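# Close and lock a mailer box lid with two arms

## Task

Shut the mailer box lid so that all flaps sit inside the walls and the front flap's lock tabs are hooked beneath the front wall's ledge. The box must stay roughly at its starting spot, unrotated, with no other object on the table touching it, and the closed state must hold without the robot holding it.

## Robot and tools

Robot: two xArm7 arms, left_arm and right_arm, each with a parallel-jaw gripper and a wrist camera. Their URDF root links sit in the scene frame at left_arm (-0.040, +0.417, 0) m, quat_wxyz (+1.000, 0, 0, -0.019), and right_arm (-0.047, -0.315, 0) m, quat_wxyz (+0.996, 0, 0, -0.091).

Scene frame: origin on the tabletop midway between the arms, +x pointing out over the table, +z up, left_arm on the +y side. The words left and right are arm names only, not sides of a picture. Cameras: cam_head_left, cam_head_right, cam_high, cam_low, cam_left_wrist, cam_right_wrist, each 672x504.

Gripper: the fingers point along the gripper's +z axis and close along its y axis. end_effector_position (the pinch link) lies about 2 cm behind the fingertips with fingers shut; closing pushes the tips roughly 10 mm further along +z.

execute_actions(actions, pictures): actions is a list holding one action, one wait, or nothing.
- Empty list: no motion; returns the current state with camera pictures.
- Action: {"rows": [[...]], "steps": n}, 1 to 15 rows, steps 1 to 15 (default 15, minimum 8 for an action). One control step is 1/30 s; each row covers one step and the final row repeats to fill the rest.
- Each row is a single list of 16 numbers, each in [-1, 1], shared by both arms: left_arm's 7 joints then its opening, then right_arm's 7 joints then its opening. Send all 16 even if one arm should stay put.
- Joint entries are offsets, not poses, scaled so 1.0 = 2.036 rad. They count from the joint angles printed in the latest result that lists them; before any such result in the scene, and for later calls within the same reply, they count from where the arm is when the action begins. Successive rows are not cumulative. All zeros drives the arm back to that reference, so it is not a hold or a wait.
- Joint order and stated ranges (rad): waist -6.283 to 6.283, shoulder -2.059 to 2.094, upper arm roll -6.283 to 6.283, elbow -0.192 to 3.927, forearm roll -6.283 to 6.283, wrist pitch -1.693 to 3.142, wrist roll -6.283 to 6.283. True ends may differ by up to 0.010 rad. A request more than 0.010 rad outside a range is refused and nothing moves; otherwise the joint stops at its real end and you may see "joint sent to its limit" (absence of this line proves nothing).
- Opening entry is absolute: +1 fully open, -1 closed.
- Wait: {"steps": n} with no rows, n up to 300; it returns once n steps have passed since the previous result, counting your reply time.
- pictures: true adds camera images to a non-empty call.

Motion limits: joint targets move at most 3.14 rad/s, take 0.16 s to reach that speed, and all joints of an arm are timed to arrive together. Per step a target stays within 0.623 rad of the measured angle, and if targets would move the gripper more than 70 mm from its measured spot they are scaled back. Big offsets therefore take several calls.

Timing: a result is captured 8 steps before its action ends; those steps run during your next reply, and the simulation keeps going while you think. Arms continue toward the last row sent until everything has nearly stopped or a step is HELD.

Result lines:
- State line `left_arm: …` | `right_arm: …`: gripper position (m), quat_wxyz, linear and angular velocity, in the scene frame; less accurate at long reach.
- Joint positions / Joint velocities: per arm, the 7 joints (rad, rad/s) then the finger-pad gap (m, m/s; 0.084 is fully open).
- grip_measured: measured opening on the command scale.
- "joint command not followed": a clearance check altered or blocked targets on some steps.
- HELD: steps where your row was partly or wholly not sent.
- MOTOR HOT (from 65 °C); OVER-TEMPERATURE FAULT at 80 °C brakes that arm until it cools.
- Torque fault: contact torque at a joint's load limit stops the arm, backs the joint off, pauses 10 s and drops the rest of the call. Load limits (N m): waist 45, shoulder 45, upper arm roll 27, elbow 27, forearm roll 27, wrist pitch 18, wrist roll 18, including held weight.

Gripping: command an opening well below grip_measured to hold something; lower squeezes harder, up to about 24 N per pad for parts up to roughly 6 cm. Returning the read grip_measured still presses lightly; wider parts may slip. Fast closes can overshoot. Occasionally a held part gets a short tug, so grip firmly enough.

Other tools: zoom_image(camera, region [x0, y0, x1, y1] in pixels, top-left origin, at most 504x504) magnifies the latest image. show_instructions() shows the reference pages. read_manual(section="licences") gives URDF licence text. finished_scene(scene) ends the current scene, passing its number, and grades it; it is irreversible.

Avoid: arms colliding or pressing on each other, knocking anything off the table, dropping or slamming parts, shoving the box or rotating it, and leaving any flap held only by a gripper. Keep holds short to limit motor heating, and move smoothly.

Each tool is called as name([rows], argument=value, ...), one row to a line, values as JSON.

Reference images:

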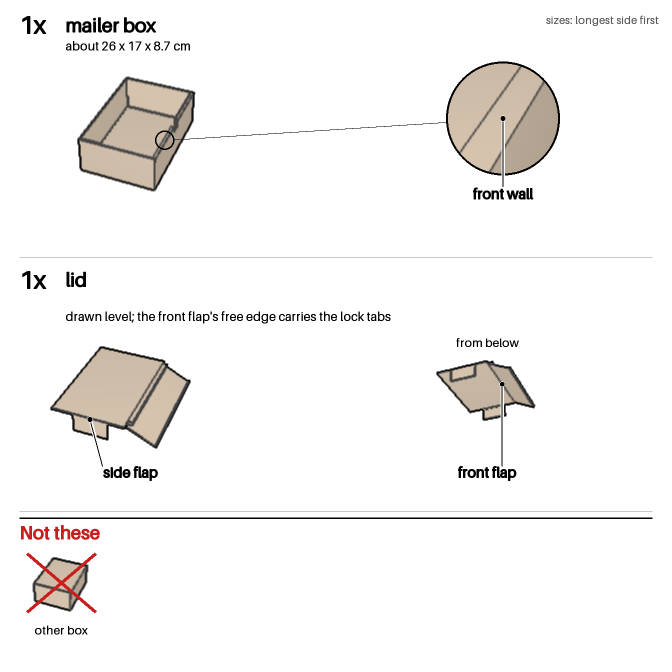

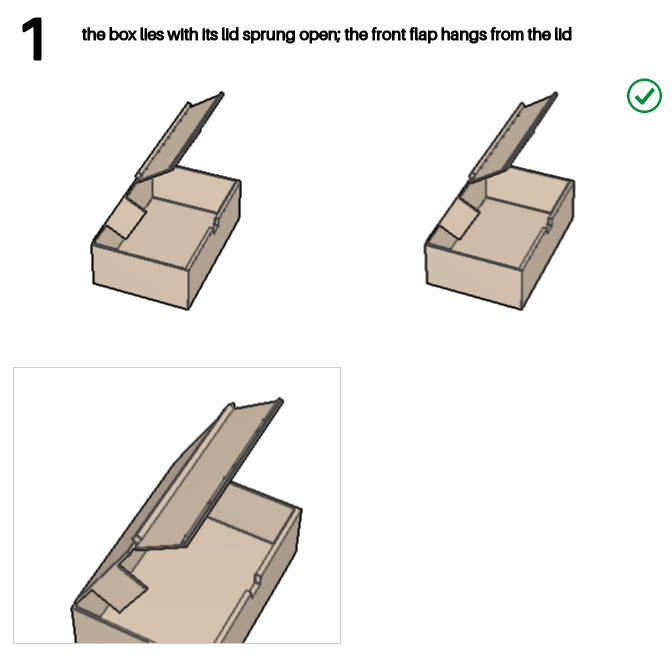

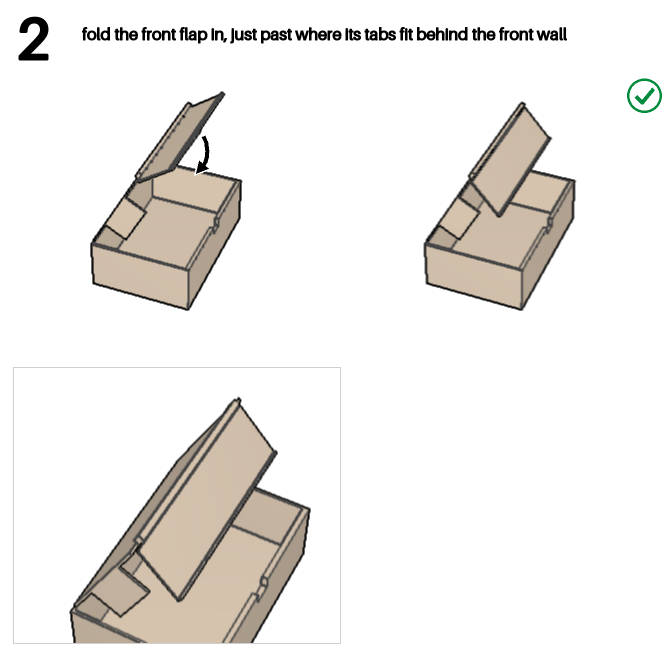

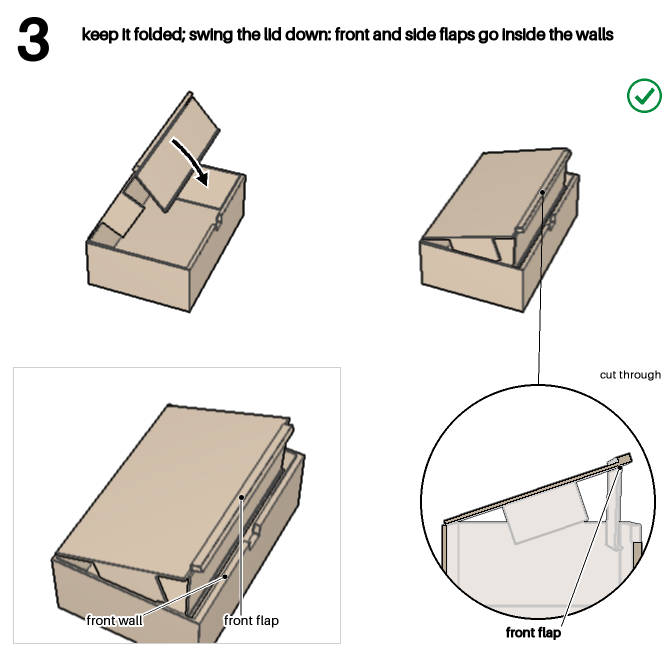

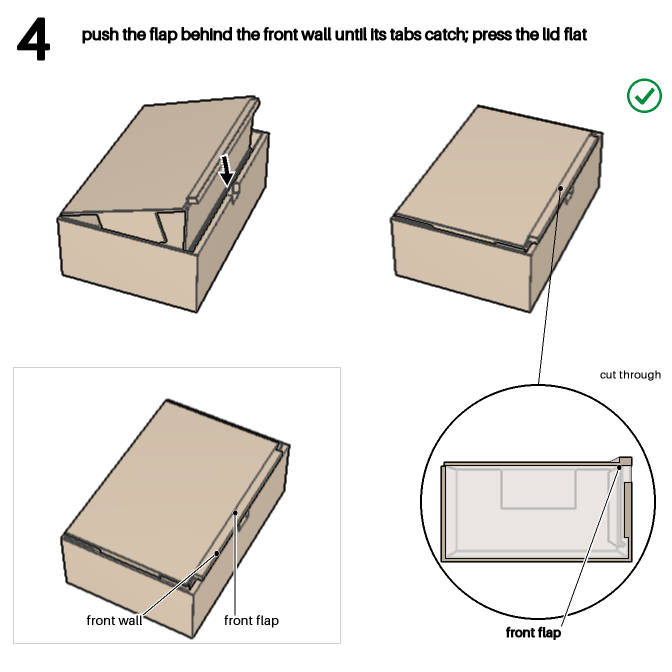

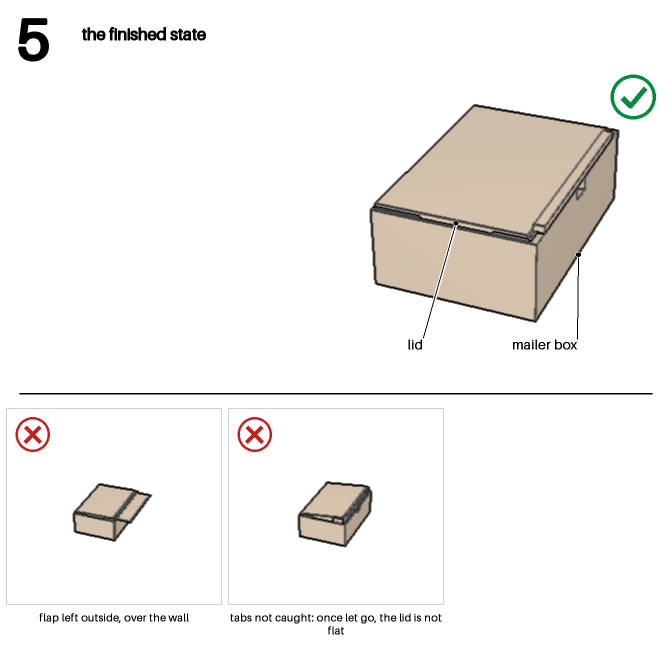

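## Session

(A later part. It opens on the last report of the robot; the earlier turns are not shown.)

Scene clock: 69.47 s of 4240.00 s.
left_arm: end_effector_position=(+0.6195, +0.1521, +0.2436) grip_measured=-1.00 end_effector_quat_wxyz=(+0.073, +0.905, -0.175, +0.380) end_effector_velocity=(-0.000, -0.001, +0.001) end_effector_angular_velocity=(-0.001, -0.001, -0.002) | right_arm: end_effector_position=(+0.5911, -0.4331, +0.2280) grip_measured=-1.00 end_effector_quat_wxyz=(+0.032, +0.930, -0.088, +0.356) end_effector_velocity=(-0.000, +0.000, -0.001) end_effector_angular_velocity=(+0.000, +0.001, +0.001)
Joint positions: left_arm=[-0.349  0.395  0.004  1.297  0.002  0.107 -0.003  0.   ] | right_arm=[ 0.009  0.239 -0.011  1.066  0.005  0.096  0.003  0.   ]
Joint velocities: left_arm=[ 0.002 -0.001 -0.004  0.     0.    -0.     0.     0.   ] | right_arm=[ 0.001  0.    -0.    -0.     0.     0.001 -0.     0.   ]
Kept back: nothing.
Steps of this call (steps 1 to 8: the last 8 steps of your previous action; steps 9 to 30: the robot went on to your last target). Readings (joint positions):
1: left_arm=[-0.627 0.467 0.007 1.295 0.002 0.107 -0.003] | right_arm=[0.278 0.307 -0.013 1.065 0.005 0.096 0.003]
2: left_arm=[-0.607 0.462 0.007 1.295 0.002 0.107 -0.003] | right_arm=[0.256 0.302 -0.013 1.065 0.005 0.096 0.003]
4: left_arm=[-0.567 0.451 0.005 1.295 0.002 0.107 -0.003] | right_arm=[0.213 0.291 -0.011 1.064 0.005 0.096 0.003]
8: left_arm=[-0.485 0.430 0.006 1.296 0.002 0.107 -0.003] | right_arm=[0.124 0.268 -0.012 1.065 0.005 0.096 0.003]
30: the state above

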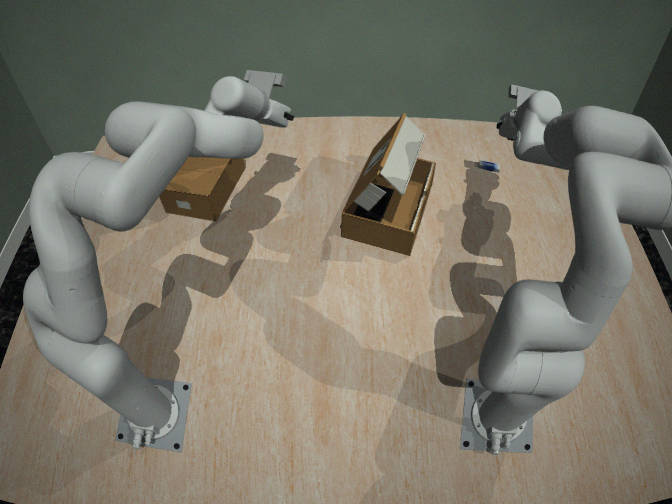

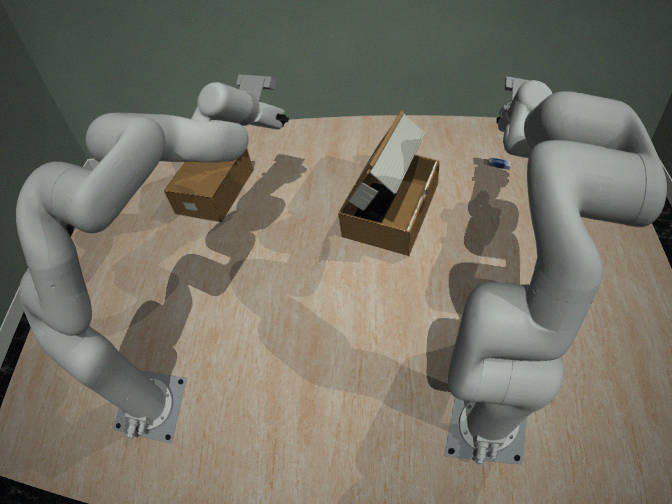

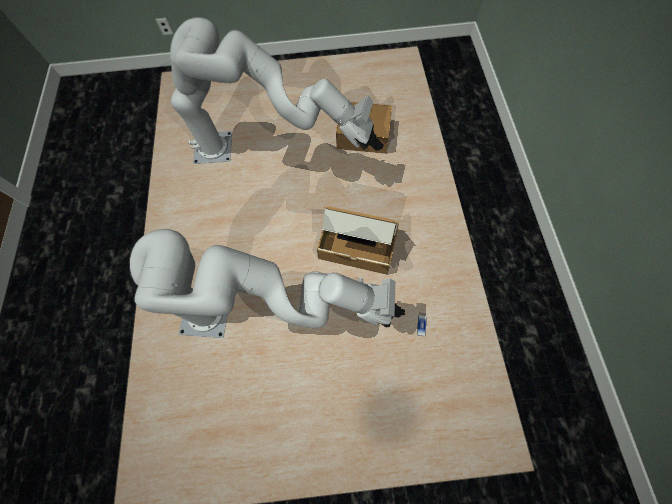

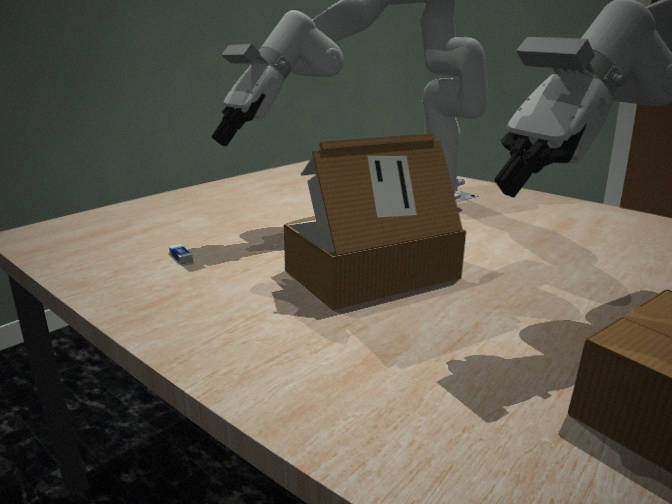

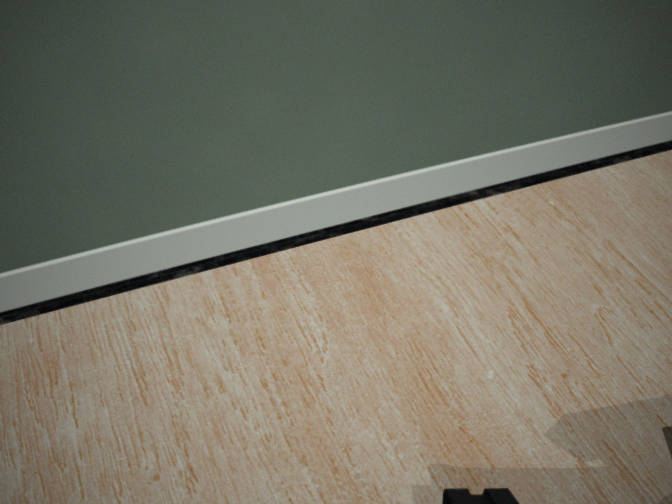

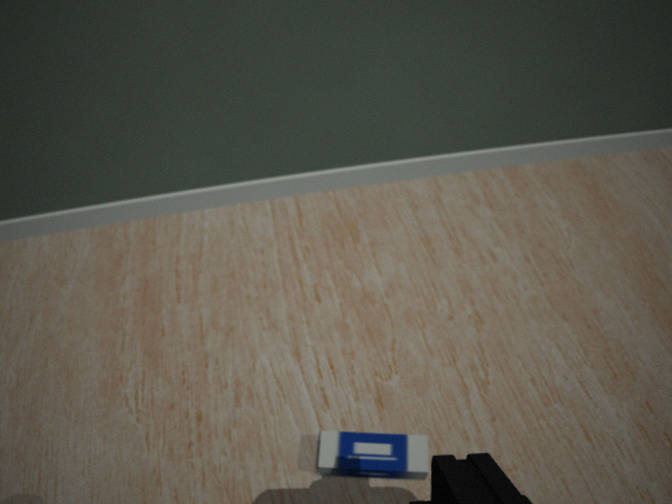

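execute_actions([
  {"rows":[[-0.12,0.04,0,0,0,0,0,-1,0,0,0,0,0,0,0,-1]],"steps":15},
])

execute_actions([
  {"steps":15},
])

execute_actions([
  {"rows":[[-0.02,0.003,0,0,0,0,0,-1,0,0,0,0,0,0,0,-1],[-0.02,0.003,0,0,0,0,0,-1,0,0,0,0,0,0,0,-1],[-0.02,0.003,0,0,0,0,0,-1,0,0,0,0,0,0,0,-1],[-0.04,0.006,0,0,0,0,0,-1,0,0,0,0,0,0,0,-1],[-0.04,0.006,0,0,0,0,0,-1,0,0,0,0,0,0,0,-1],[-0.04,0.006,0,0,0,0,0,-1,0,0,0,0,0,0,0,-1],[-0.06,0.008,0,0,0,0,0,-1,0,0,0,0,0,0,0,-1],[-0.06,0.008,0,0,0,0,0,-1,0,0,0,0,0,0,0,-1],[-0.06,0.008,0,0,0,0,0,-1,0,0,0,0,0,0,0,-1],[-0.08,0.01,0,0,0,0,0,-1,0,0,0,0,0,0,0,-1]],"steps":15},
])

execute_actions([
  {"steps":25},
], pictures=true)

Scene clock: 70.40 s of 4240.00 s.
left_arm: end_effector_position=(+0.5862, +0.0839, +0.2183) grip_measured=-1.00 end_effector_quat_wxyz=(+0.089, +0.901, -0.225, +0.359) end_effector_velocity=(-0.239, -0.418, -0.152) end_effector_angular_velocity=(+0.082, +0.206, -0.680) | right_arm: end_effector_position=(+0.5911, -0.4331, +0.2280) grip_measured=-1.00 end_effector_quat_wxyz=(+0.032, +0.930, -0.088, +0.356) end_effector_velocity=(+0.000, +0.000, -0.000) end_effector_angular_velocity=(-0.000, +0.000, +0.001)
Joint positions: left_arm=[-0.454  0.43   0.002  1.296  0.002  0.107 -0.003  0.   ] | right_arm=[ 0.009  0.239 -0.011  1.066  0.005  0.096  0.003  0.   ]
Joint velocities: left_arm=[-0.611  0.202 -0.071 -0.015  0.006  0.004  0.001  0.   ] | right_arm=[ 0.     0.001  0.     0.    -0.    -0.    -0.     0.   ]
Steps of this call (steps 1 to 15: the robot went on to your last target; steps 16 to 21: nothing new was sent; steps 22 to 28: the first 7 steps of this action). Readings (joint positions):
22: left_arm=[-0.349 0.395 0.005 1.297 0.002 0.107 -0.003] | right_arm=[0.009 0.239 -0.011 1.066 0.005 0.096 0.003]
23: left_arm=[-0.354 0.397 0.007 1.297 0.002 0.107 -0.003] | right_arm=[0.009 0.239 -0.011 1.066 0.005 0.096 0.003]
25: left_arm=[-0.389 0.408 0.013 1.299 0.001 0.106 -0.003] | right_arm=[0.009 0.239 -0.011 1.066 0.005 0.096 0.003]
28: the state above

Scene clock: 70.90 s of 4240.00 s.
left_arm: end_effector_position=(+0.5348, +0.0060, +0.1869) grip_measured=-1.00 end_effector_quat_wxyz=(+0.106, +0.892, -0.286, +0.334) end_effector_velocity=(-0.013, -0.015, -0.005) end_effector_angular_velocity=(+0.001, +0.010, -0.029) | right_arm: end_effector_position=(+0.5911, -0.4332, +0.2280) grip_measured=-1.00 end_effector_quat_wxyz=(+0.032, +0.930, -0.088, +0.356) end_effector_velocity=(+0.000, -0.001, -0.000) end_effector_angular_velocity=(+0.001, +0.000, -0.002)
Joint positions: left_arm=[-0.591  0.476  0.007  1.297  0.002  0.107 -0.003  0.   ] | right_arm=[ 0.009  0.239 -0.011  1.066  0.005  0.096  0.003  0.   ]
Joint velocities: left_arm=[-0.013  0.005 -0.016 -0.004  0.003  0.001  0.     0.   ] | right_arm=[-0.001  0.001  0.     0.     0.    -0.     0.001  0.   ]
Kept back: nothing.
Steps of this call (steps 1 to 8: the last 8 steps of your previous action; steps 9 to 15: the robot went on to your last target). Readings (joint positions):
1: left_arm=[-0.474 0.437 0.001 1.296 0.002 0.107 -0.003] | right_arm=[0.009 0.239 -0.011 1.066 0.005 0.096 0.003]
2: left_arm=[-0.494 0.443 0.002 1.296 0.002 0.107 -0.003] | right_arm=[0.009 0.239 -0.011 1.066 0.005 0.096 0.003]
4: left_arm=[-0.533 0.457 0.004 1.297 0.002 0.107 -0.003] | right_arm=[0.009 0.239 -0.011 1.066 0.005 0.096 0.003]
8: left_arm=[-0.586 0.474 -0.001 1.295 0.002 0.107 -0.003] | right_arm=[0.009 0.239 -0.011 1.066 0.005 0.096 0.003]
15: the state above

Scene clock: 71.13 s of 4240.00 s.
left_arm: end_effector_position=(+0.5089, -0.0268, +0.1807) grip_measured=-1.00 end_effector_quat_wxyz=(+0.114, +0.884, -0.313, +0.326) end_effector_velocity=(-0.198, -0.234, -0.042) end_effector_angular_velocity=(+0.024, +0.062, -0.435) | right_arm: end_effector_position=(+0.5911, -0.4332, +0.2280) grip_measured=-1.00 end_effector_quat_wxyz=(+0.032, +0.930, -0.088, +0.356) end_effector_velocity=(-0.000, -0.002, -0.000) end_effector_angular_velocity=(-0.000, +0.001, -0.002)
Joint positions: left_arm=[-0.649  0.484  0.007  1.297  0.002  0.107 -0.003  0.   ] | right_arm=[ 0.009  0.239 -0.011  1.066  0.005  0.096  0.003  0.   ]
Joint velocities: left_arm=[-0.383  0.055 -0.054 -0.006  0.004  0.002  0.002  0.   ] | right_arm=[-0.003 -0.    -0.     0.     0.001  0.001 -0.001  0.   ]
Steps of this call (steps 1 to 7: the first 7 steps of this action). Readings (joint positions):
1: left_arm=[-0.592 0.476 0.007 1.297 0.002 0.107 -0.003] | right_arm=[0.009 0.239 -0.011 1.066 0.005 0.096 0.003]
2: left_arm=[-0.596 0.476 0.008 1.297 0.001 0.107 -0.003] | right_arm=[0.009 0.239 -0.011 1.066 0.005 0.096 0.003]
4: left_arm=[-0.613 0.479 0.009 1.297 0.001 0.107 -0.003] | right_arm=[0.009 0.239 -0.011 1.066 0.005 0.096 0.003]
7: the state above

Scene clock: 71.97 s of 4240.00 s.
left_arm: end_effector_position=(+0.4595, -0.0803, +0.1725) grip_measured=-1.00 end_effector_quat_wxyz=(+0.129, +0.869, -0.359, +0.315) end_effector_velocity=(+0.000, -0.000, +0.000) end_effector_angular_velocity=(-0.000, -0.001, -0.000) | right_arm: end_effector_position=(+0.5911, -0.4332, +0.2280) grip_measured=-1.00 end_effector_quat_wxyz=(+0.032, +0.930, -0.088, +0.356) end_effector_velocity=(-0.000, -0.002, +0.001) end_effector_angular_velocity=(-0.001, -0.002, -0.002)
Joint positions: left_arm=[-0.753  0.496  0.007  1.297  0.002  0.107 -0.003  0.   ] | right_arm=[ 0.009  0.239 -0.011  1.066  0.005  0.096  0.003  0.   ]
Joint velocities: left_arm=[ 0.     0.     0.     0.001 -0.     0.     0.     0.   ] | right_arm=[-0.003 -0.001  0.    -0.     0.    -0.001 -0.001  0.   ]
Kept back: nothing.
Steps of this call (steps 1 to 8: the last 8 steps of your previous action; steps 9 to 25: the robot went on to your last target). Readings (joint positions):
1: left_arm=[-0.663 0.486 0.006 1.297 0.002 0.107 -0.003] | right_arm=[0.009 0.239 -0.011 1.066 0.005 0.096 0.003]
2: left_arm=[-0.677 0.488 0.006 1.297 0.002 0.107 -0.003] | right_arm=[0.009 0.239 -0.011 1.066 0.005 0.096 0.003]
4: left_arm=[-0.703 0.491 0.006 1.297 0.002 0.107 -0.003] | right_arm=[0.009 0.239 -0.011 1.066 0.005 0.096 0.003]
8: left_arm=[-0.746 0.495 0.004 1.297 0.002 0.107 -0.003] | right_arm=[0.009 0.239 -0.011 1.066 0.005 0.096 0.003]
25: the state above

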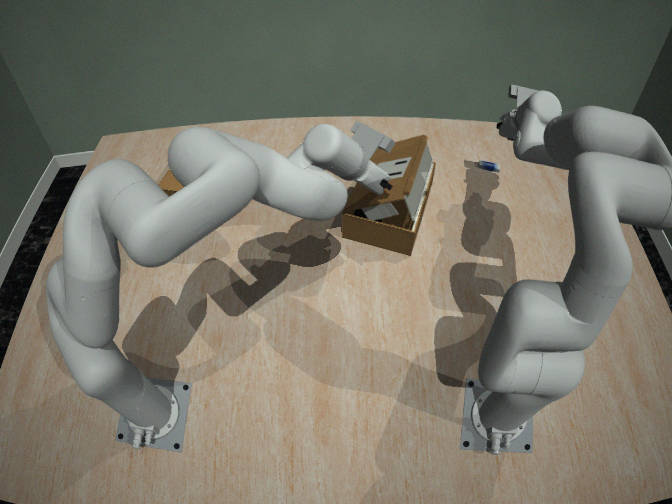

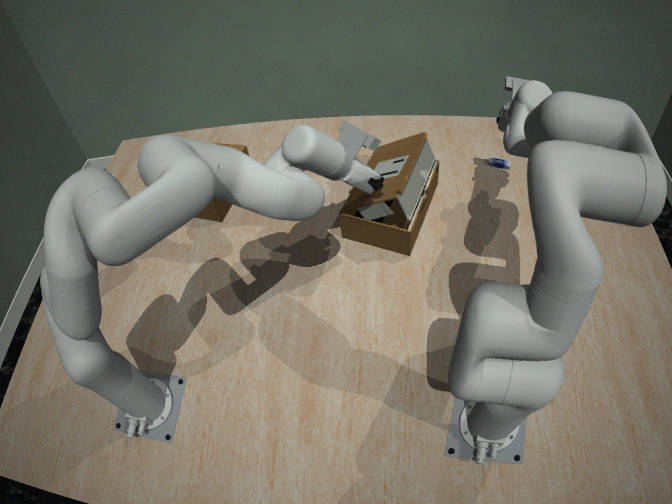

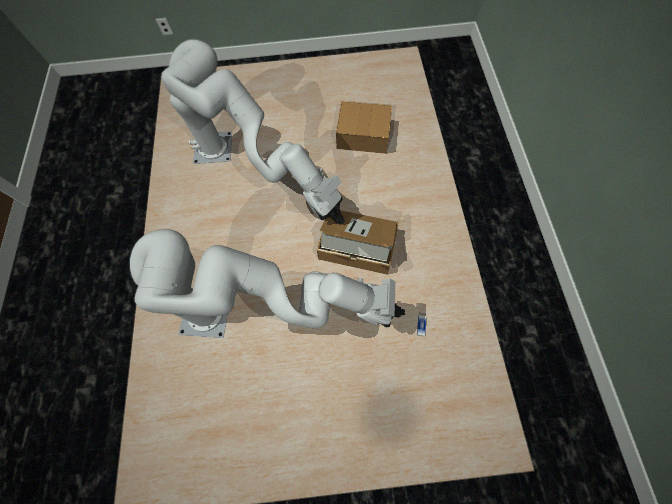

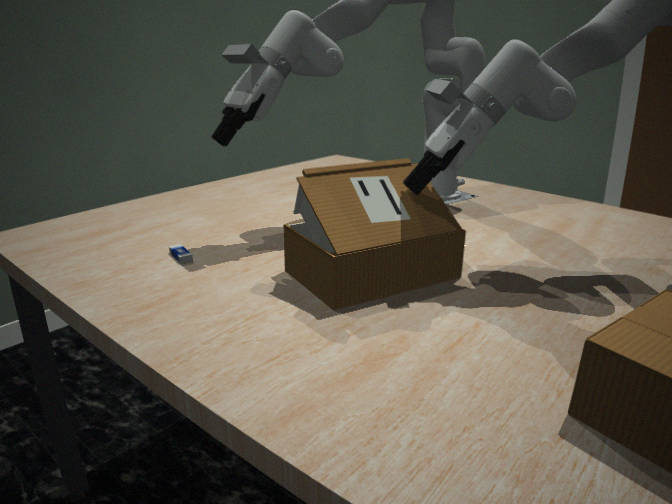

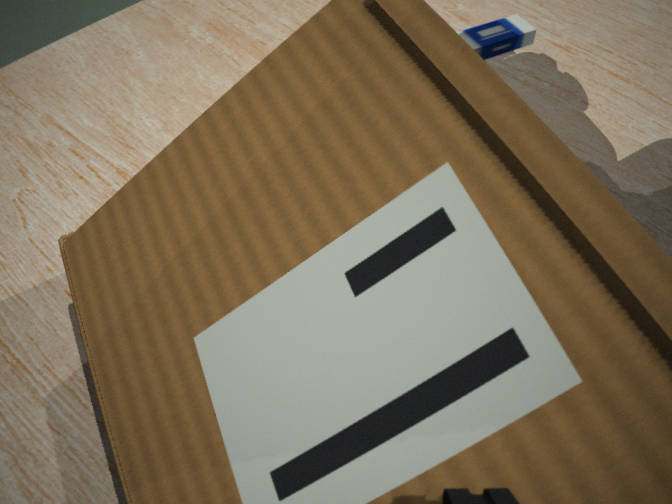

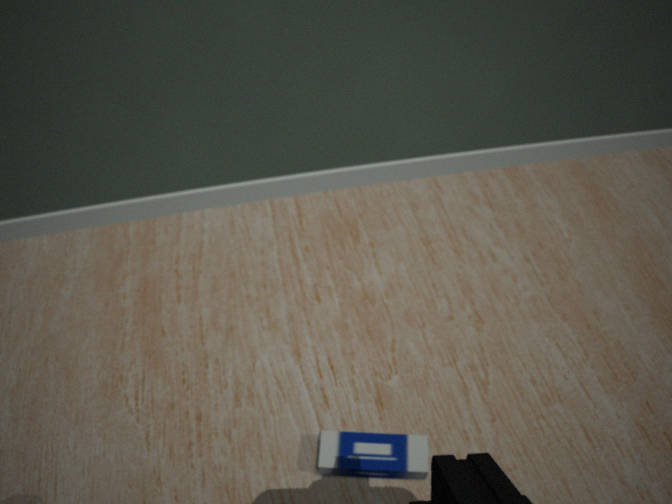

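execute_actions([
  {"rows":[[0.03,0,0,0,0,0,0,-1,0.133,0.13,0,-0.187,0,-0.776,0,-1]],"steps":15},
])

execute_actions([
  {"steps":40},
])

execute_actions([
  {"rows":[[0,0,0,0,0,0,0,-1,0,0.131,0,0,0,0,0,-1]],"steps":15},
])

execute_actions([
  {"steps":20},
])

execute_actions([
  {"rows":[[0,0,0,0,0,0,0,-1,0.07,0,0,0,0,0,0,-1]],"steps":15},
])

execute_actions([
  {"steps":20},
], pictures=true)

Scene clock: 74.33 s of 4240.00 s.
left_arm: end_effector_position=(+0.4895, -0.0482, +0.1725) grip_measured=-1.00 end_effector_quat_wxyz=(+0.118, +0.880, -0.332, +0.319) end_effector_velocity=(+0.096, +0.109, -0.000) end_effector_angular_velocity=(+0.020, -0.017, +0.205) | right_arm: end_effector_position=(+0.5837, -0.3893, +0.1742) grip_measured=-1.00 end_effector_quat_wxyz=(+0.021, +0.932, -0.057, +0.357) end_effector_velocity=(-0.077, +0.302, -0.332) end_effector_angular_velocity=(+0.000, -0.017, +0.461)
Joint positions: left_arm=[-0.696  0.496  0.013  1.297  0.001  0.107 -0.003  0.   ] | right_arm=[ 0.075  0.303 -0.01   0.973  0.004 -0.063  0.003  0.   ]
Joint velocities: left_arm=[ 0.148  0.     0.061 -0.001 -0.004 -0.     0.001  0.   ] | right_arm=[ 0.417  0.418  0.043 -0.599 -0.005 -1.035  0.     0.   ]
Steps of this call (steps 1 to 15: the robot went on to your last target; steps 16 to 64: nothing new was sent; steps 65 to 71: the first 7 steps of this action). Readings (joint positions):
65: left_arm=[-0.753 0.496 0.007 1.297 0.002 0.107 -0.003] | right_arm=[0.009 0.239 -0.011 1.066 0.005 0.095 0.003]
66: left_arm=[-0.748 0.496 0.005 1.297 0.002 0.107 -0.003] | right_arm=[0.012 0.241 -0.012 1.063 0.005 0.087 0.003]
68: left_arm=[-0.725 0.496 0.002 1.297 0.002 0.107 -0.003] | right_arm=[0.031 0.258 -0.016 1.038 0.005 0.035 0.003]
71: the state above

Scene clock: 75.67 s of 4240.00 s.
left_arm: end_effector_position=(+0.4889, -0.0489, +0.1725) grip_measured=-1.00 end_effector_quat_wxyz=(+0.119, +0.880, -0.333, +0.319) end_effector_velocity=(-0.000, -0.000, +0.000) end_effector_angular_velocity=(-0.001, +0.000, +0.000) | right_arm: end_effector_position=(+0.5191, -0.2654, +0.2750) grip_measured=-1.00 end_effector_quat_wxyz=(-0.031, +0.672, +0.029, +0.739) end_effector_velocity=(-0.000, -0.001, +0.000) end_effector_angular_velocity=(+0.000, -0.001, -0.001)
Joint positions: left_arm=[-0.692  0.496  0.007  1.297  0.002  0.107 -0.003  0.   ] | right_arm=[ 0.28   0.503 -0.011  0.685  0.005 -1.484  0.003  0.   ]
Joint velocities: left_arm=[-0.    -0.    -0.     0.    -0.001 -0.    -0.001  0.   ] | right_arm=[-0.001 -0.     0.    -0.001  0.    -0.002  0.     0.   ]
Kept back: nothing.
Steps of this call (steps 1 to 8: the last 8 steps of your previous action; steps 9 to 40: the robot went on to your last target). Readings (joint positions):
1: left_arm=[-0.693 0.496 0.014 1.297 0.001 0.107 -0.003] | right_arm=[0.088 0.317 -0.010 0.953 0.004 -0.099 0.003]
2: left_arm=[-0.692 0.496 0.013 1.297 0.001 0.107 -0.003] | right_arm=[0.102 0.330 -0.010 0.935 0.004 -0.139 0.003]
4: left_arm=[-0.693 0.496 0.008 1.297 0.001 0.107 -0.003] | right_arm=[0.130 0.357 -0.011 0.896 0.005 -0.233 0.003]
8: left_arm=[-0.694 0.496 0.005 1.297 0.002 0.107 -0.003] | right_arm=[0.193 0.419 -0.011 0.808 0.005 -0.489 0.003]
40: the state above

Scene clock: 75.90 s of 4240.00 s.
left_arm: end_effector_position=(+0.4889, -0.0489, +0.1725) grip_measured=-1.00 end_effector_quat_wxyz=(+0.119, +0.880, -0.333, +0.319) end_effector_velocity=(-0.000, -0.000, +0.000) end_effector_angular_velocity=(-0.000, -0.000, -0.001) | right_arm: end_effector_position=(+0.5147, -0.2658, +0.1972) grip_measured=-1.00 end_effector_quat_wxyz=(-0.028, +0.721, +0.032, +0.691) end_effector_velocity=(-0.057, -0.005, -0.444) end_effector_angular_velocity=(-0.077, +0.787, +0.002)
Joint positions: left_arm=[-0.692  0.496  0.007  1.297  0.002  0.107 -0.003  0.   ] | right_arm=[ 0.28   0.64  -0.011  0.684  0.005 -1.484  0.003  0.   ]
Joint velocities: left_arm=[-0.001 -0.     0.    -0.     0.    -0.001 -0.     0.   ] | right_arm=[ 0.     0.781  0.001 -0.011 -0.    -0.002 -0.001  0.   ]
Steps of this call (steps 1 to 7: the first 7 steps of this action). Readings (joint positions):
1: left_arm=[-0.692 0.496 0.007 1.297 0.002 0.107 -0.003] | right_arm=[0.280 0.504 -0.011 0.685 0.005 -1.484 0.003]
2: left_arm=[-0.692 0.496 0.007 1.297 0.002 0.107 -0.003] | right_arm=[0.280 0.509 -0.011 0.686 0.005 -1.485 0.003]
4: left_arm=[-0.692 0.496 0.007 1.297 0.002 0.107 -0.003] | right_arm=[0.280 0.553 -0.011 0.689 0.005 -1.485 0.003]
7: the state above

Scene clock: 76.57 s of 4240.00 s.
left_arm: end_effector_position=(+0.4889, -0.0489, +0.1725) grip_measured=-1.00 end_effector_quat_wxyz=(+0.119, +0.880, -0.333, +0.319) end_effector_velocity=(+0.000, +0.000, +0.000) end_effector_angular_velocity=(-0.000, -0.001, -0.000) | right_arm: end_effector_position=(+0.5013, -0.2671, +0.1252) grip_measured=-1.00 end_effector_quat_wxyz=(-0.025, +0.764, +0.034, +0.644) end_effector_velocity=(-0.001, +0.001, -0.002) end_effector_angular_velocity=(-0.000, +0.004, +0.002)
Joint positions: left_arm=[-0.692  0.496  0.007  1.297  0.002  0.107 -0.003  0.   ] | right_arm=[ 0.28   0.77  -0.011  0.685  0.005 -1.484  0.003  0.   ]
Joint velocities: left_arm=[ 0.001  0.    -0.001  0.001  0.001 -0.001  0.     0.   ] | right_arm=[ 0.001  0.002 -0.    -0.001 -0.001  0.001 -0.     0.   ]
Kept back: nothing.
Steps of this call (steps 1 to 8: the last 8 steps of your previous action; steps 9 to 20: the robot went on to your last target). Readings (joint positions):
1: left_arm=[-0.692 0.496 0.007 1.297 0.002 0.107 -0.003] | right_arm=[0.280 0.666 -0.011 0.684 0.005 -1.484 0.003]
2: left_arm=[-0.692 0.496 0.007 1.297 0.002 0.107 -0.003] | right_arm=[0.280 0.691 -0.011 0.685 0.005 -1.484 0.003]
4: left_arm=[-0.692 0.496 0.007 1.297 0.002 0.107 -0.003] | right_arm=[0.280 0.735 -0.011 0.684 0.005 -1.483 0.003]
8: left_arm=[-0.692 0.496 0.007 1.297 0.002 0.107 -0.003] | right_arm=[0.280 0.765 -0.011 0.684 0.005 -1.484 0.003]
20: the state above

Scene clock: 76.80 s of 4240.00 s.
left_arm: end_effector_position=(+0.4889, -0.0489, +0.1725) grip_measured=-1.00 end_effector_quat_wxyz=(+0.119, +0.880, -0.333, +0.319) end_effector_velocity=(+0.000, +0.000, -0.000) end_effector_angular_velocity=(-0.000, +0.000, +0.001) | right_arm: end_effector_position=(+0.4908, -0.1970, +0.1254) grip_measured=-1.00 end_effector_quat_wxyz=(-0.068, +0.760, +0.082, +0.641) end_effector_velocity=(-0.057, +0.250, -0.002) end_effector_angular_velocity=(+0.046, +0.016, +0.459)
Joint positions: left_arm=[-0.692  0.496  0.007  1.297  0.002  0.107 -0.003  0.   ] | right_arm=[ 0.403  0.77  -0.005  0.686  0.004 -1.484  0.003  0.   ]
Joint velocities: left_arm=[ 0.     0.    -0.    -0.    -0.001 -0.     0.     0.   ] | right_arm=[ 0.398  0.001  0.069 -0.007 -0.011 -0.002 -0.     0.   ]
Steps of this call (steps 1 to 7: the first 7 steps of this action). Readings (joint positions):
1: left_arm=[-0.692 0.496 0.007 1.297 0.002 0.107 -0.003] | right_arm=[0.280 0.770 -0.011 0.685 0.005 -1.484 0.003]
2: left_arm=[-0.692 0.496 0.007 1.297 0.002 0.107 -0.003] | right_arm=[0.286 0.770 -0.013 0.685 0.005 -1.484 0.003]
4: left_arm=[-0.692 0.496 0.007 1.297 0.002 0.107 -0.003] | right_arm=[0.331 0.770 -0.017 0.685 0.006 -1.484 0.003]
7: the state above

Scene clock: 77.47 s of 4240.00 s.
left_arm: end_effector_position=(+0.4889, -0.0489, +0.1725) grip_measured=-1.00 end_effector_quat_wxyz=(+0.119, +0.880, -0.333, +0.319) end_effector_velocity=(-0.000, -0.000, -0.000) end_effector_angular_velocity=(-0.001, +0.001, +0.001) | right_arm: end_effector_position=(+0.4890, -0.1898, +0.1252) grip_measured=-1.00 end_effector_quat_wxyz=(-0.071, +0.760, +0.089, +0.640) end_effector_velocity=(+0.000, -0.001, +0.001) end_effector_angular_velocity=(-0.000, -0.001, -0.002)
Joint positions: left_arm=[-0.692  0.496  0.007  1.297  0.002  0.107 -0.003  0.   ] | right_arm=[ 0.422  0.77  -0.011  0.685  0.005 -1.484  0.003  0.   ]
Joint velocities: left_arm=[-0.    -0.    -0.001 -0.    -0.001 -0.    -0.001  0.   ] | right_arm=[-0.002 -0.001  0.    -0.     0.    -0.001 -0.001  0.   ]
Kept back: nothing.
Steps of this call (steps 1 to 8: the last 8 steps of your previous action; steps 9 to 20: the robot went on to your last target). Readings (joint positions):
1: left_arm=[-0.692 0.496 0.007 1.297 0.002 0.107 -0.003] | right_arm=[0.413 0.770 -0.004 0.685 0.003 -1.484 0.003]
2: left_arm=[-0.692 0.496 0.007 1.297 0.002 0.107 -0.003] | right_arm=[0.417 0.770 -0.006 0.685 0.004 -1.484 0.003]
4: left_arm=[-0.692 0.496 0.007 1.297 0.002 0.107 -0.003] | right_arm=[0.420 0.770 -0.010 0.685 0.004 -1.484 0.003]
8: left_arm=[-0.692 0.496 0.007 1.297 0.002 0.107 -0.003] | right_arm=[0.421 0.770 -0.012 0.685 0.005 -1.484 0.003]
20: the state above

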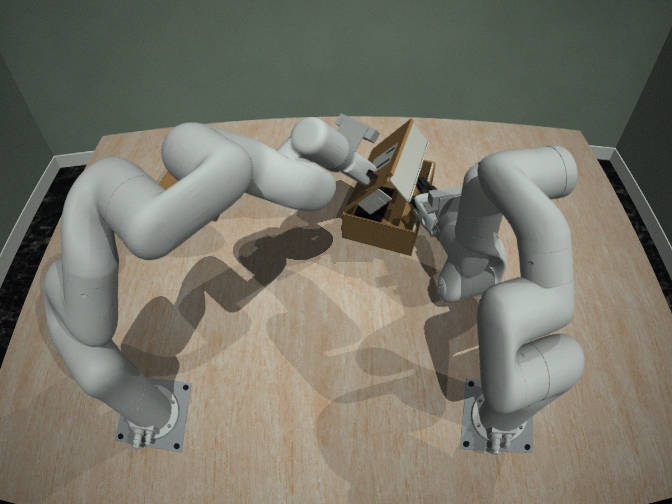

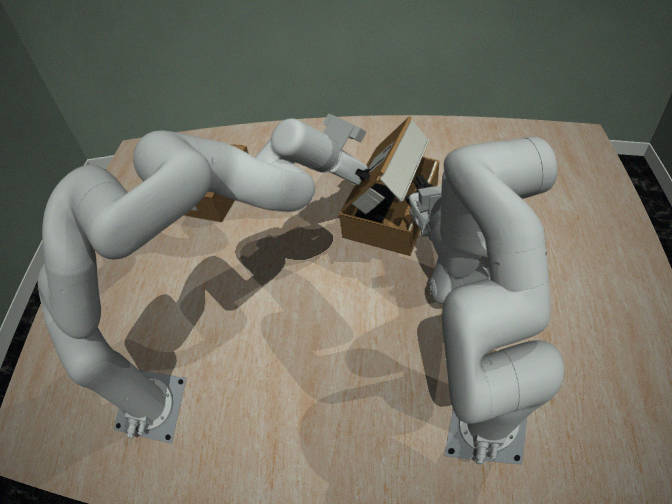

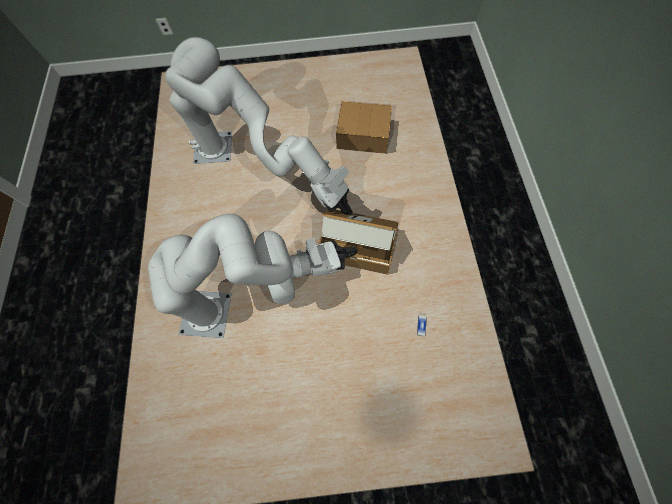

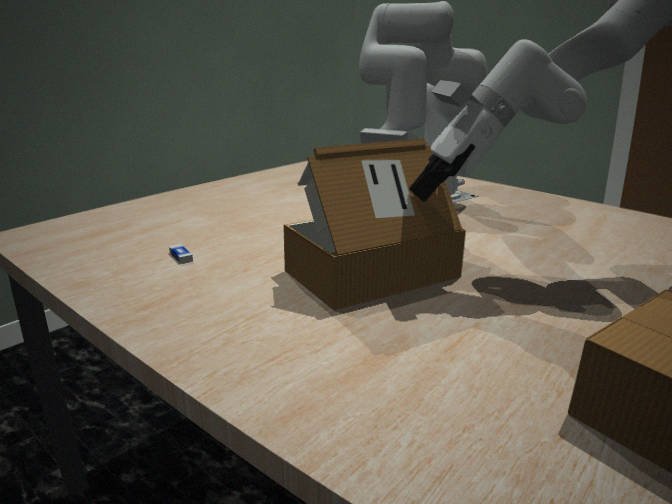

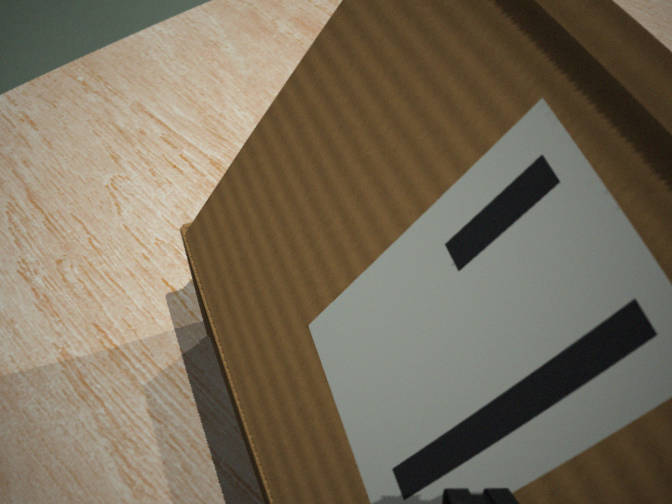

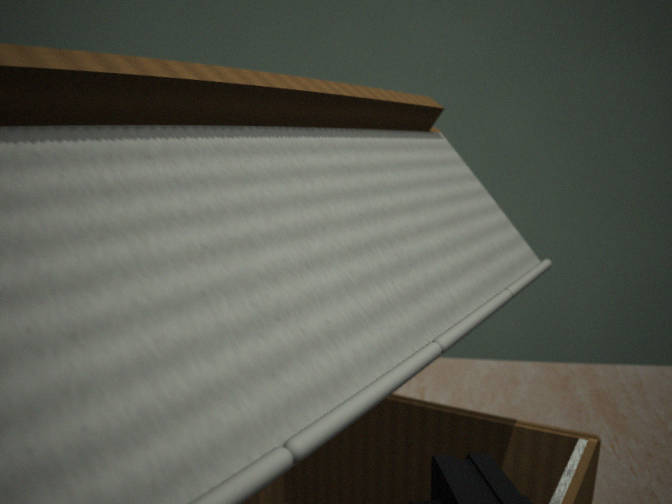

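execute_actions([
  {"rows":[[0,0,0,0,0,0,0,-1,0,-0.007,0,-0.0845,0,-0.078,0,-1]],"steps":15},
])

execute_actions([
  {"rows":[[0,0,0,0,0,0,0,-1,0.072,0,0,0,0,0,0,-1]],"steps":15},
])

execute_actions([
  {"rows":[[0,0,0,0,0,0,0,-1,0,-0.03,0,0,0,0,0,-1]],"steps":15},
])

execute_actions([
  {"steps":20},
], pictures=true)

Scene clock: 78.43 s of 4240.00 s.
left_arm: end_effector_position=(+0.4889, -0.0489, +0.1725) grip_measured=-1.00 end_effector_quat_wxyz=(+0.119, +0.880, -0.333, +0.319) end_effector_velocity=(+0.001, +0.001, -0.000) end_effector_angular_velocity=(+0.001, +0.000, +0.002) | right_arm: end_effector_position=(+0.4412, -0.2011, +0.1230) grip_measured=-1.00 end_effector_quat_wxyz=(-0.071, +0.761, +0.089, +0.638) end_effector_velocity=(-0.165, -0.039, -0.008) end_effector_angular_velocity=(-0.013, +0.050, +0.000)
Joint positions: left_arm=[-0.692  0.496  0.007  1.297  0.002  0.107 -0.003  0.   ] | right_arm=[ 0.422  0.759 -0.011  0.539  0.005 -1.614  0.003  0.   ]
Joint velocities: left_arm=[ 0.002  0.     0.    -0.     0.001  0.    -0.001  0.   ] | right_arm=[-0.    -0.026  0.    -0.5   -0.001 -0.422  0.     0.   ]
Steps of this call (steps 1 to 15: the robot went on to your last target; steps 16 to 22: nothing new was sent; steps 23 to 29: the first 7 steps of this action). Readings (joint positions):
23: left_arm=[-0.692 0.496 0.007 1.297 0.002 0.107 -0.003] | right_arm=[0.422 0.770 -0.011 0.685 0.005 -1.485 0.003]
24: left_arm=[-0.692 0.496 0.007 1.297 0.002 0.107 -0.003] | right_arm=[0.422 0.769 -0.011 0.680 0.005 -1.491 0.003]
26: left_arm=[-0.692 0.496 0.007 1.297 0.002 0.107 -0.003] | right_arm=[0.422 0.763 -0.011 0.630 0.005 -1.540 0.003]
29: the state above

Scene clock: 78.93 s of 4240.00 s.
left_arm: end_effector_position=(+0.4889, -0.0489, +0.1725) grip_measured=-1.00 end_effector_quat_wxyz=(+0.119, +0.880, -0.333, +0.319) end_effector_velocity=(+0.000, -0.000, +0.000) end_effector_angular_velocity=(+0.000, -0.001, -0.000) | right_arm: end_effector_position=(+0.4148, -0.1409, +0.1260) grip_measured=-1.00 end_effector_quat_wxyz=(-0.114, +0.752, +0.137, +0.635) end_effector_velocity=(-0.077, +0.199, -0.003) end_effector_angular_velocity=(+0.025, +0.018, +0.427)
Joint positions: left_arm=[-0.692  0.496  0.007  1.297  0.002  0.107 -0.003  0.   ] | right_arm=[ 0.549  0.755 -0.006  0.515  0.004 -1.642  0.003  0.   ]
Joint velocities: left_arm=[-0.     0.     0.     0.     0.002 -0.001 -0.001  0.   ] | right_arm=[ 0.389  0.003  0.042 -0.005 -0.007 -0.001 -0.001  0.   ]
Steps of this call (steps 1 to 8: the last 8 steps of your previous action; steps 9 to 15: the first 7 steps of this action, its rows measured from where the robot was after step 8). Readings (joint positions):
8: left_arm=[-0.692 0.496 0.007 1.297 0.002 0.107 -0.003] | right_arm=[0.422 0.755 -0.011 0.515 0.005 -1.642 0.003]
9: left_arm=[-0.692 0.496 0.007 1.297 0.002 0.107 -0.003] | right_arm=[0.423 0.755 -0.011 0.515 0.005 -1.642 0.003]
10: left_arm=[-0.692 0.496 0.007 1.297 0.002 0.107 -0.003] | right_arm=[0.429 0.755 -0.013 0.515 0.005 -1.642 0.003]
12: left_arm=[-0.692 0.496 0.007 1.297 0.002 0.107 -0.003] | right_arm=[0.475 0.755 -0.016 0.515 0.005 -1.642 0.003]
15: the state above

Scene clock: 79.43 s of 4240.00 s.
left_arm: end_effector_position=(+0.4893, -0.0487, +0.1729) grip_measured=-1.00 end_effector_quat_wxyz=(+0.119, +0.880, -0.332, +0.319) end_effector_velocity=(+0.002, +0.002, +0.001) end_effector_angular_velocity=(+0.001, -0.002, +0.004) | right_arm: end_effector_position=(+0.4192, -0.1324, +0.1537) grip_measured=-1.00 end_effector_quat_wxyz=(-0.121, +0.733, +0.140, +0.655) end_effector_velocity=(+0.009, +0.004, +0.049) end_effector_angular_velocity=(+0.036, -0.088, +0.001)
Joint positions: left_arm=[-0.692  0.496  0.008  1.297  0.002  0.107 -0.003  0.   ] | right_arm=[ 0.567  0.7   -0.012  0.516  0.005 -1.642  0.003  0.   ]
Joint velocities: left_arm=[ 0.002 -0.001  0.003  0.001  0.     0.     0.001  0.   ] | right_arm=[-0.    -0.102  0.001 -0.005 -0.     0.001 -0.     0.   ]
Steps of this call (steps 1 to 8: the last 8 steps of your previous action; steps 9 to 15: the first 7 steps of this action, its rows measured from where the robot was after step 8). Readings (joint positions):
8: left_arm=[-0.692 0.496 0.007 1.297 0.002 0.107 -0.003] | right_arm=[0.568 0.755 -0.012 0.515 0.005 -1.642 0.003]
9: left_arm=[-0.692 0.496 0.007 1.297 0.002 0.107 -0.003] | right_arm=[0.568 0.755 -0.012 0.515 0.005 -1.642 0.003]
10: left_arm=[-0.692 0.496 0.007 1.297 0.002 0.107 -0.003] | right_arm=[0.568 0.750 -0.012 0.514 0.005 -1.642 0.003]
12: left_arm=[-0.692 0.496 0.007 1.297 0.002 0.107 -0.003] | right_arm=[0.568 0.724 -0.012 0.514 0.005 -1.642 0.003]
15: the state above

Scene clock: 80.10 s of 4240.00 s.
left_arm: end_effector_position=(+0.4889, -0.0490, +0.1725) grip_measured=-1.00 end_effector_quat_wxyz=(+0.119, +0.880, -0.333, +0.319) end_effector_velocity=(-0.000, -0.000, +0.000) end_effector_angular_velocity=(-0.000, +0.000, -0.000) | right_arm: end_effector_position=(+0.4194, -0.1320, +0.1563) grip_measured=-1.00 end_effector_quat_wxyz=(-0.121, +0.731, +0.139, +0.657) end_effector_velocity=(+0.000, -0.000, -0.000) end_effector_angular_velocity=(-0.000, +0.001, -0.001)
Joint positions: left_arm=[-0.692  0.496  0.007  1.297  0.002  0.107 -0.003  0.   ] | right_arm=[ 0.568  0.694 -0.012  0.515  0.005 -1.642  0.003  0.   ]
Joint velocities: left_arm=[ 0.001 -0.    -0.001 -0.     0.     0.    -0.     0.   ] | right_arm=[-0.001 -0.001 -0.    -0.     0.     0.001  0.     0.   ]
Kept back: nothing.
Steps of this call (steps 1 to 8: the last 8 steps of your previous action; steps 9 to 15: the robot went on to your last target; steps 16 to 20: nothing new was sent). Readings (joint positions):
1: left_arm=[-0.692 0.496 0.008 1.297 0.002 0.107 -0.003] | right_arm=[0.567 0.698 -0.012 0.516 0.005 -1.642 0.003]
2: left_arm=[-0.692 0.496 0.008 1.297 0.002 0.107 -0.003] | right_arm=[0.567 0.696 -0.012 0.515 0.005 -1.642 0.003]
4: left_arm=[-0.692 0.496 0.008 1.297 0.002 0.107 -0.003] | right_arm=[0.567 0.695 -0.012 0.515 0.005 -1.642 0.003]
8: left_arm=[-0.692 0.496 0.008 1.297 0.002 0.107 -0.003] | right_arm=[0.568 0.695 -0.012 0.515 0.005 -1.642 0.003]
20: the state above
All arms were judged still, so your last target was given up. Only a new action makes them travel on or press farther. Fingers that are still opening or closing keep moving.

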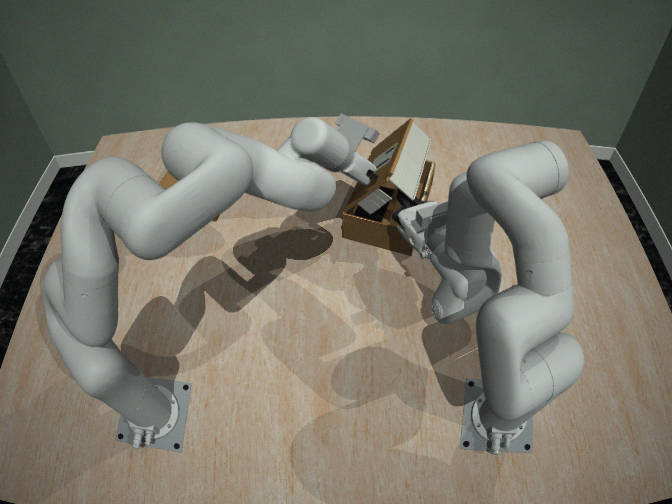

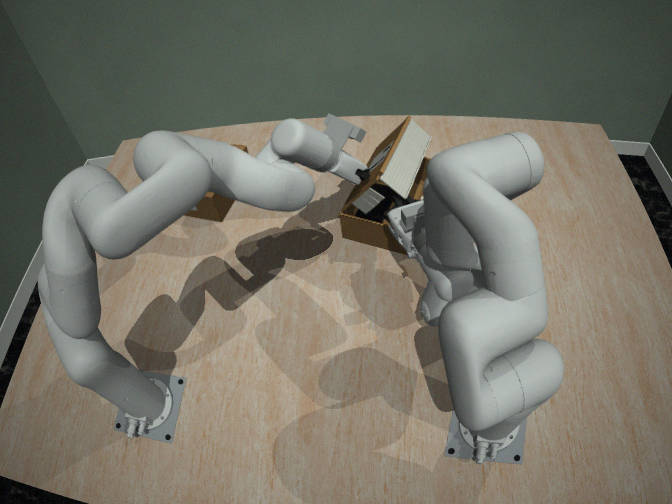

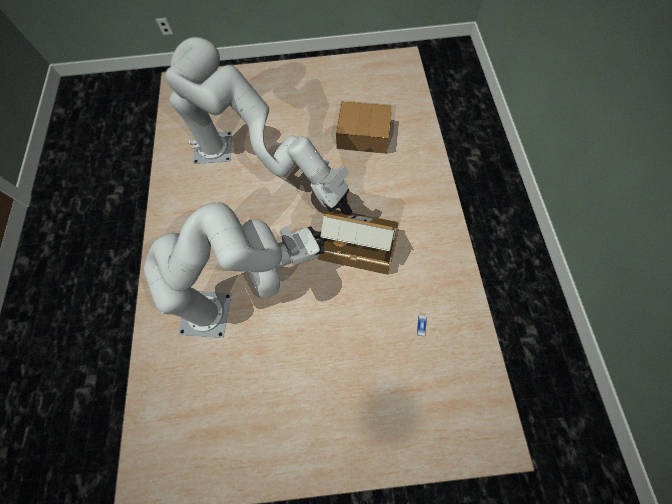

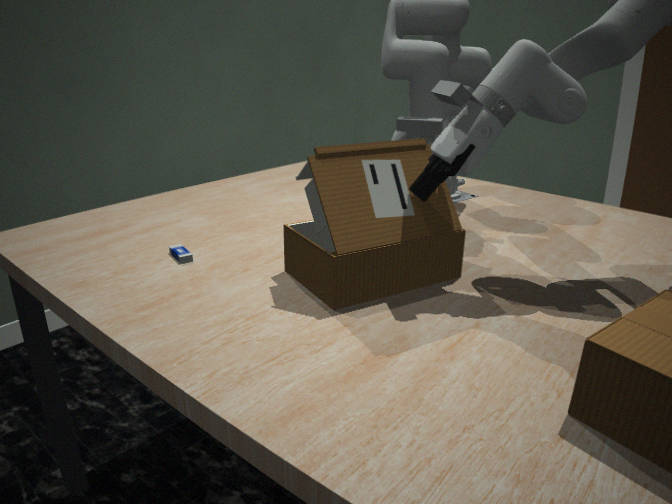

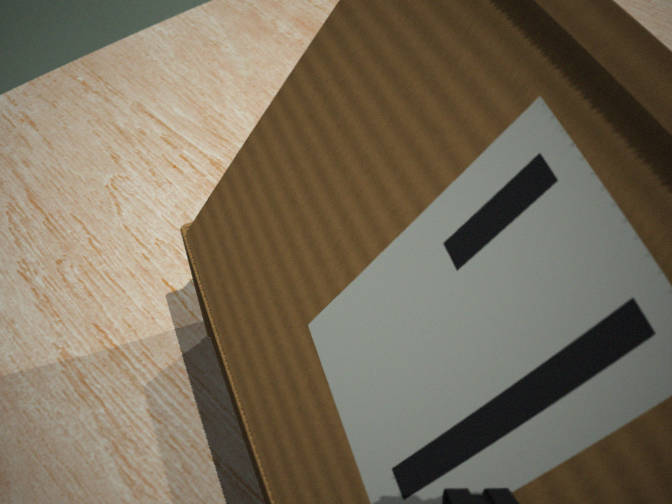

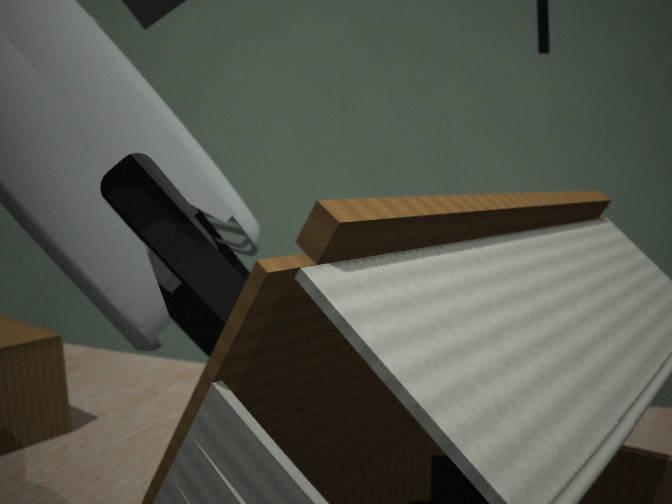

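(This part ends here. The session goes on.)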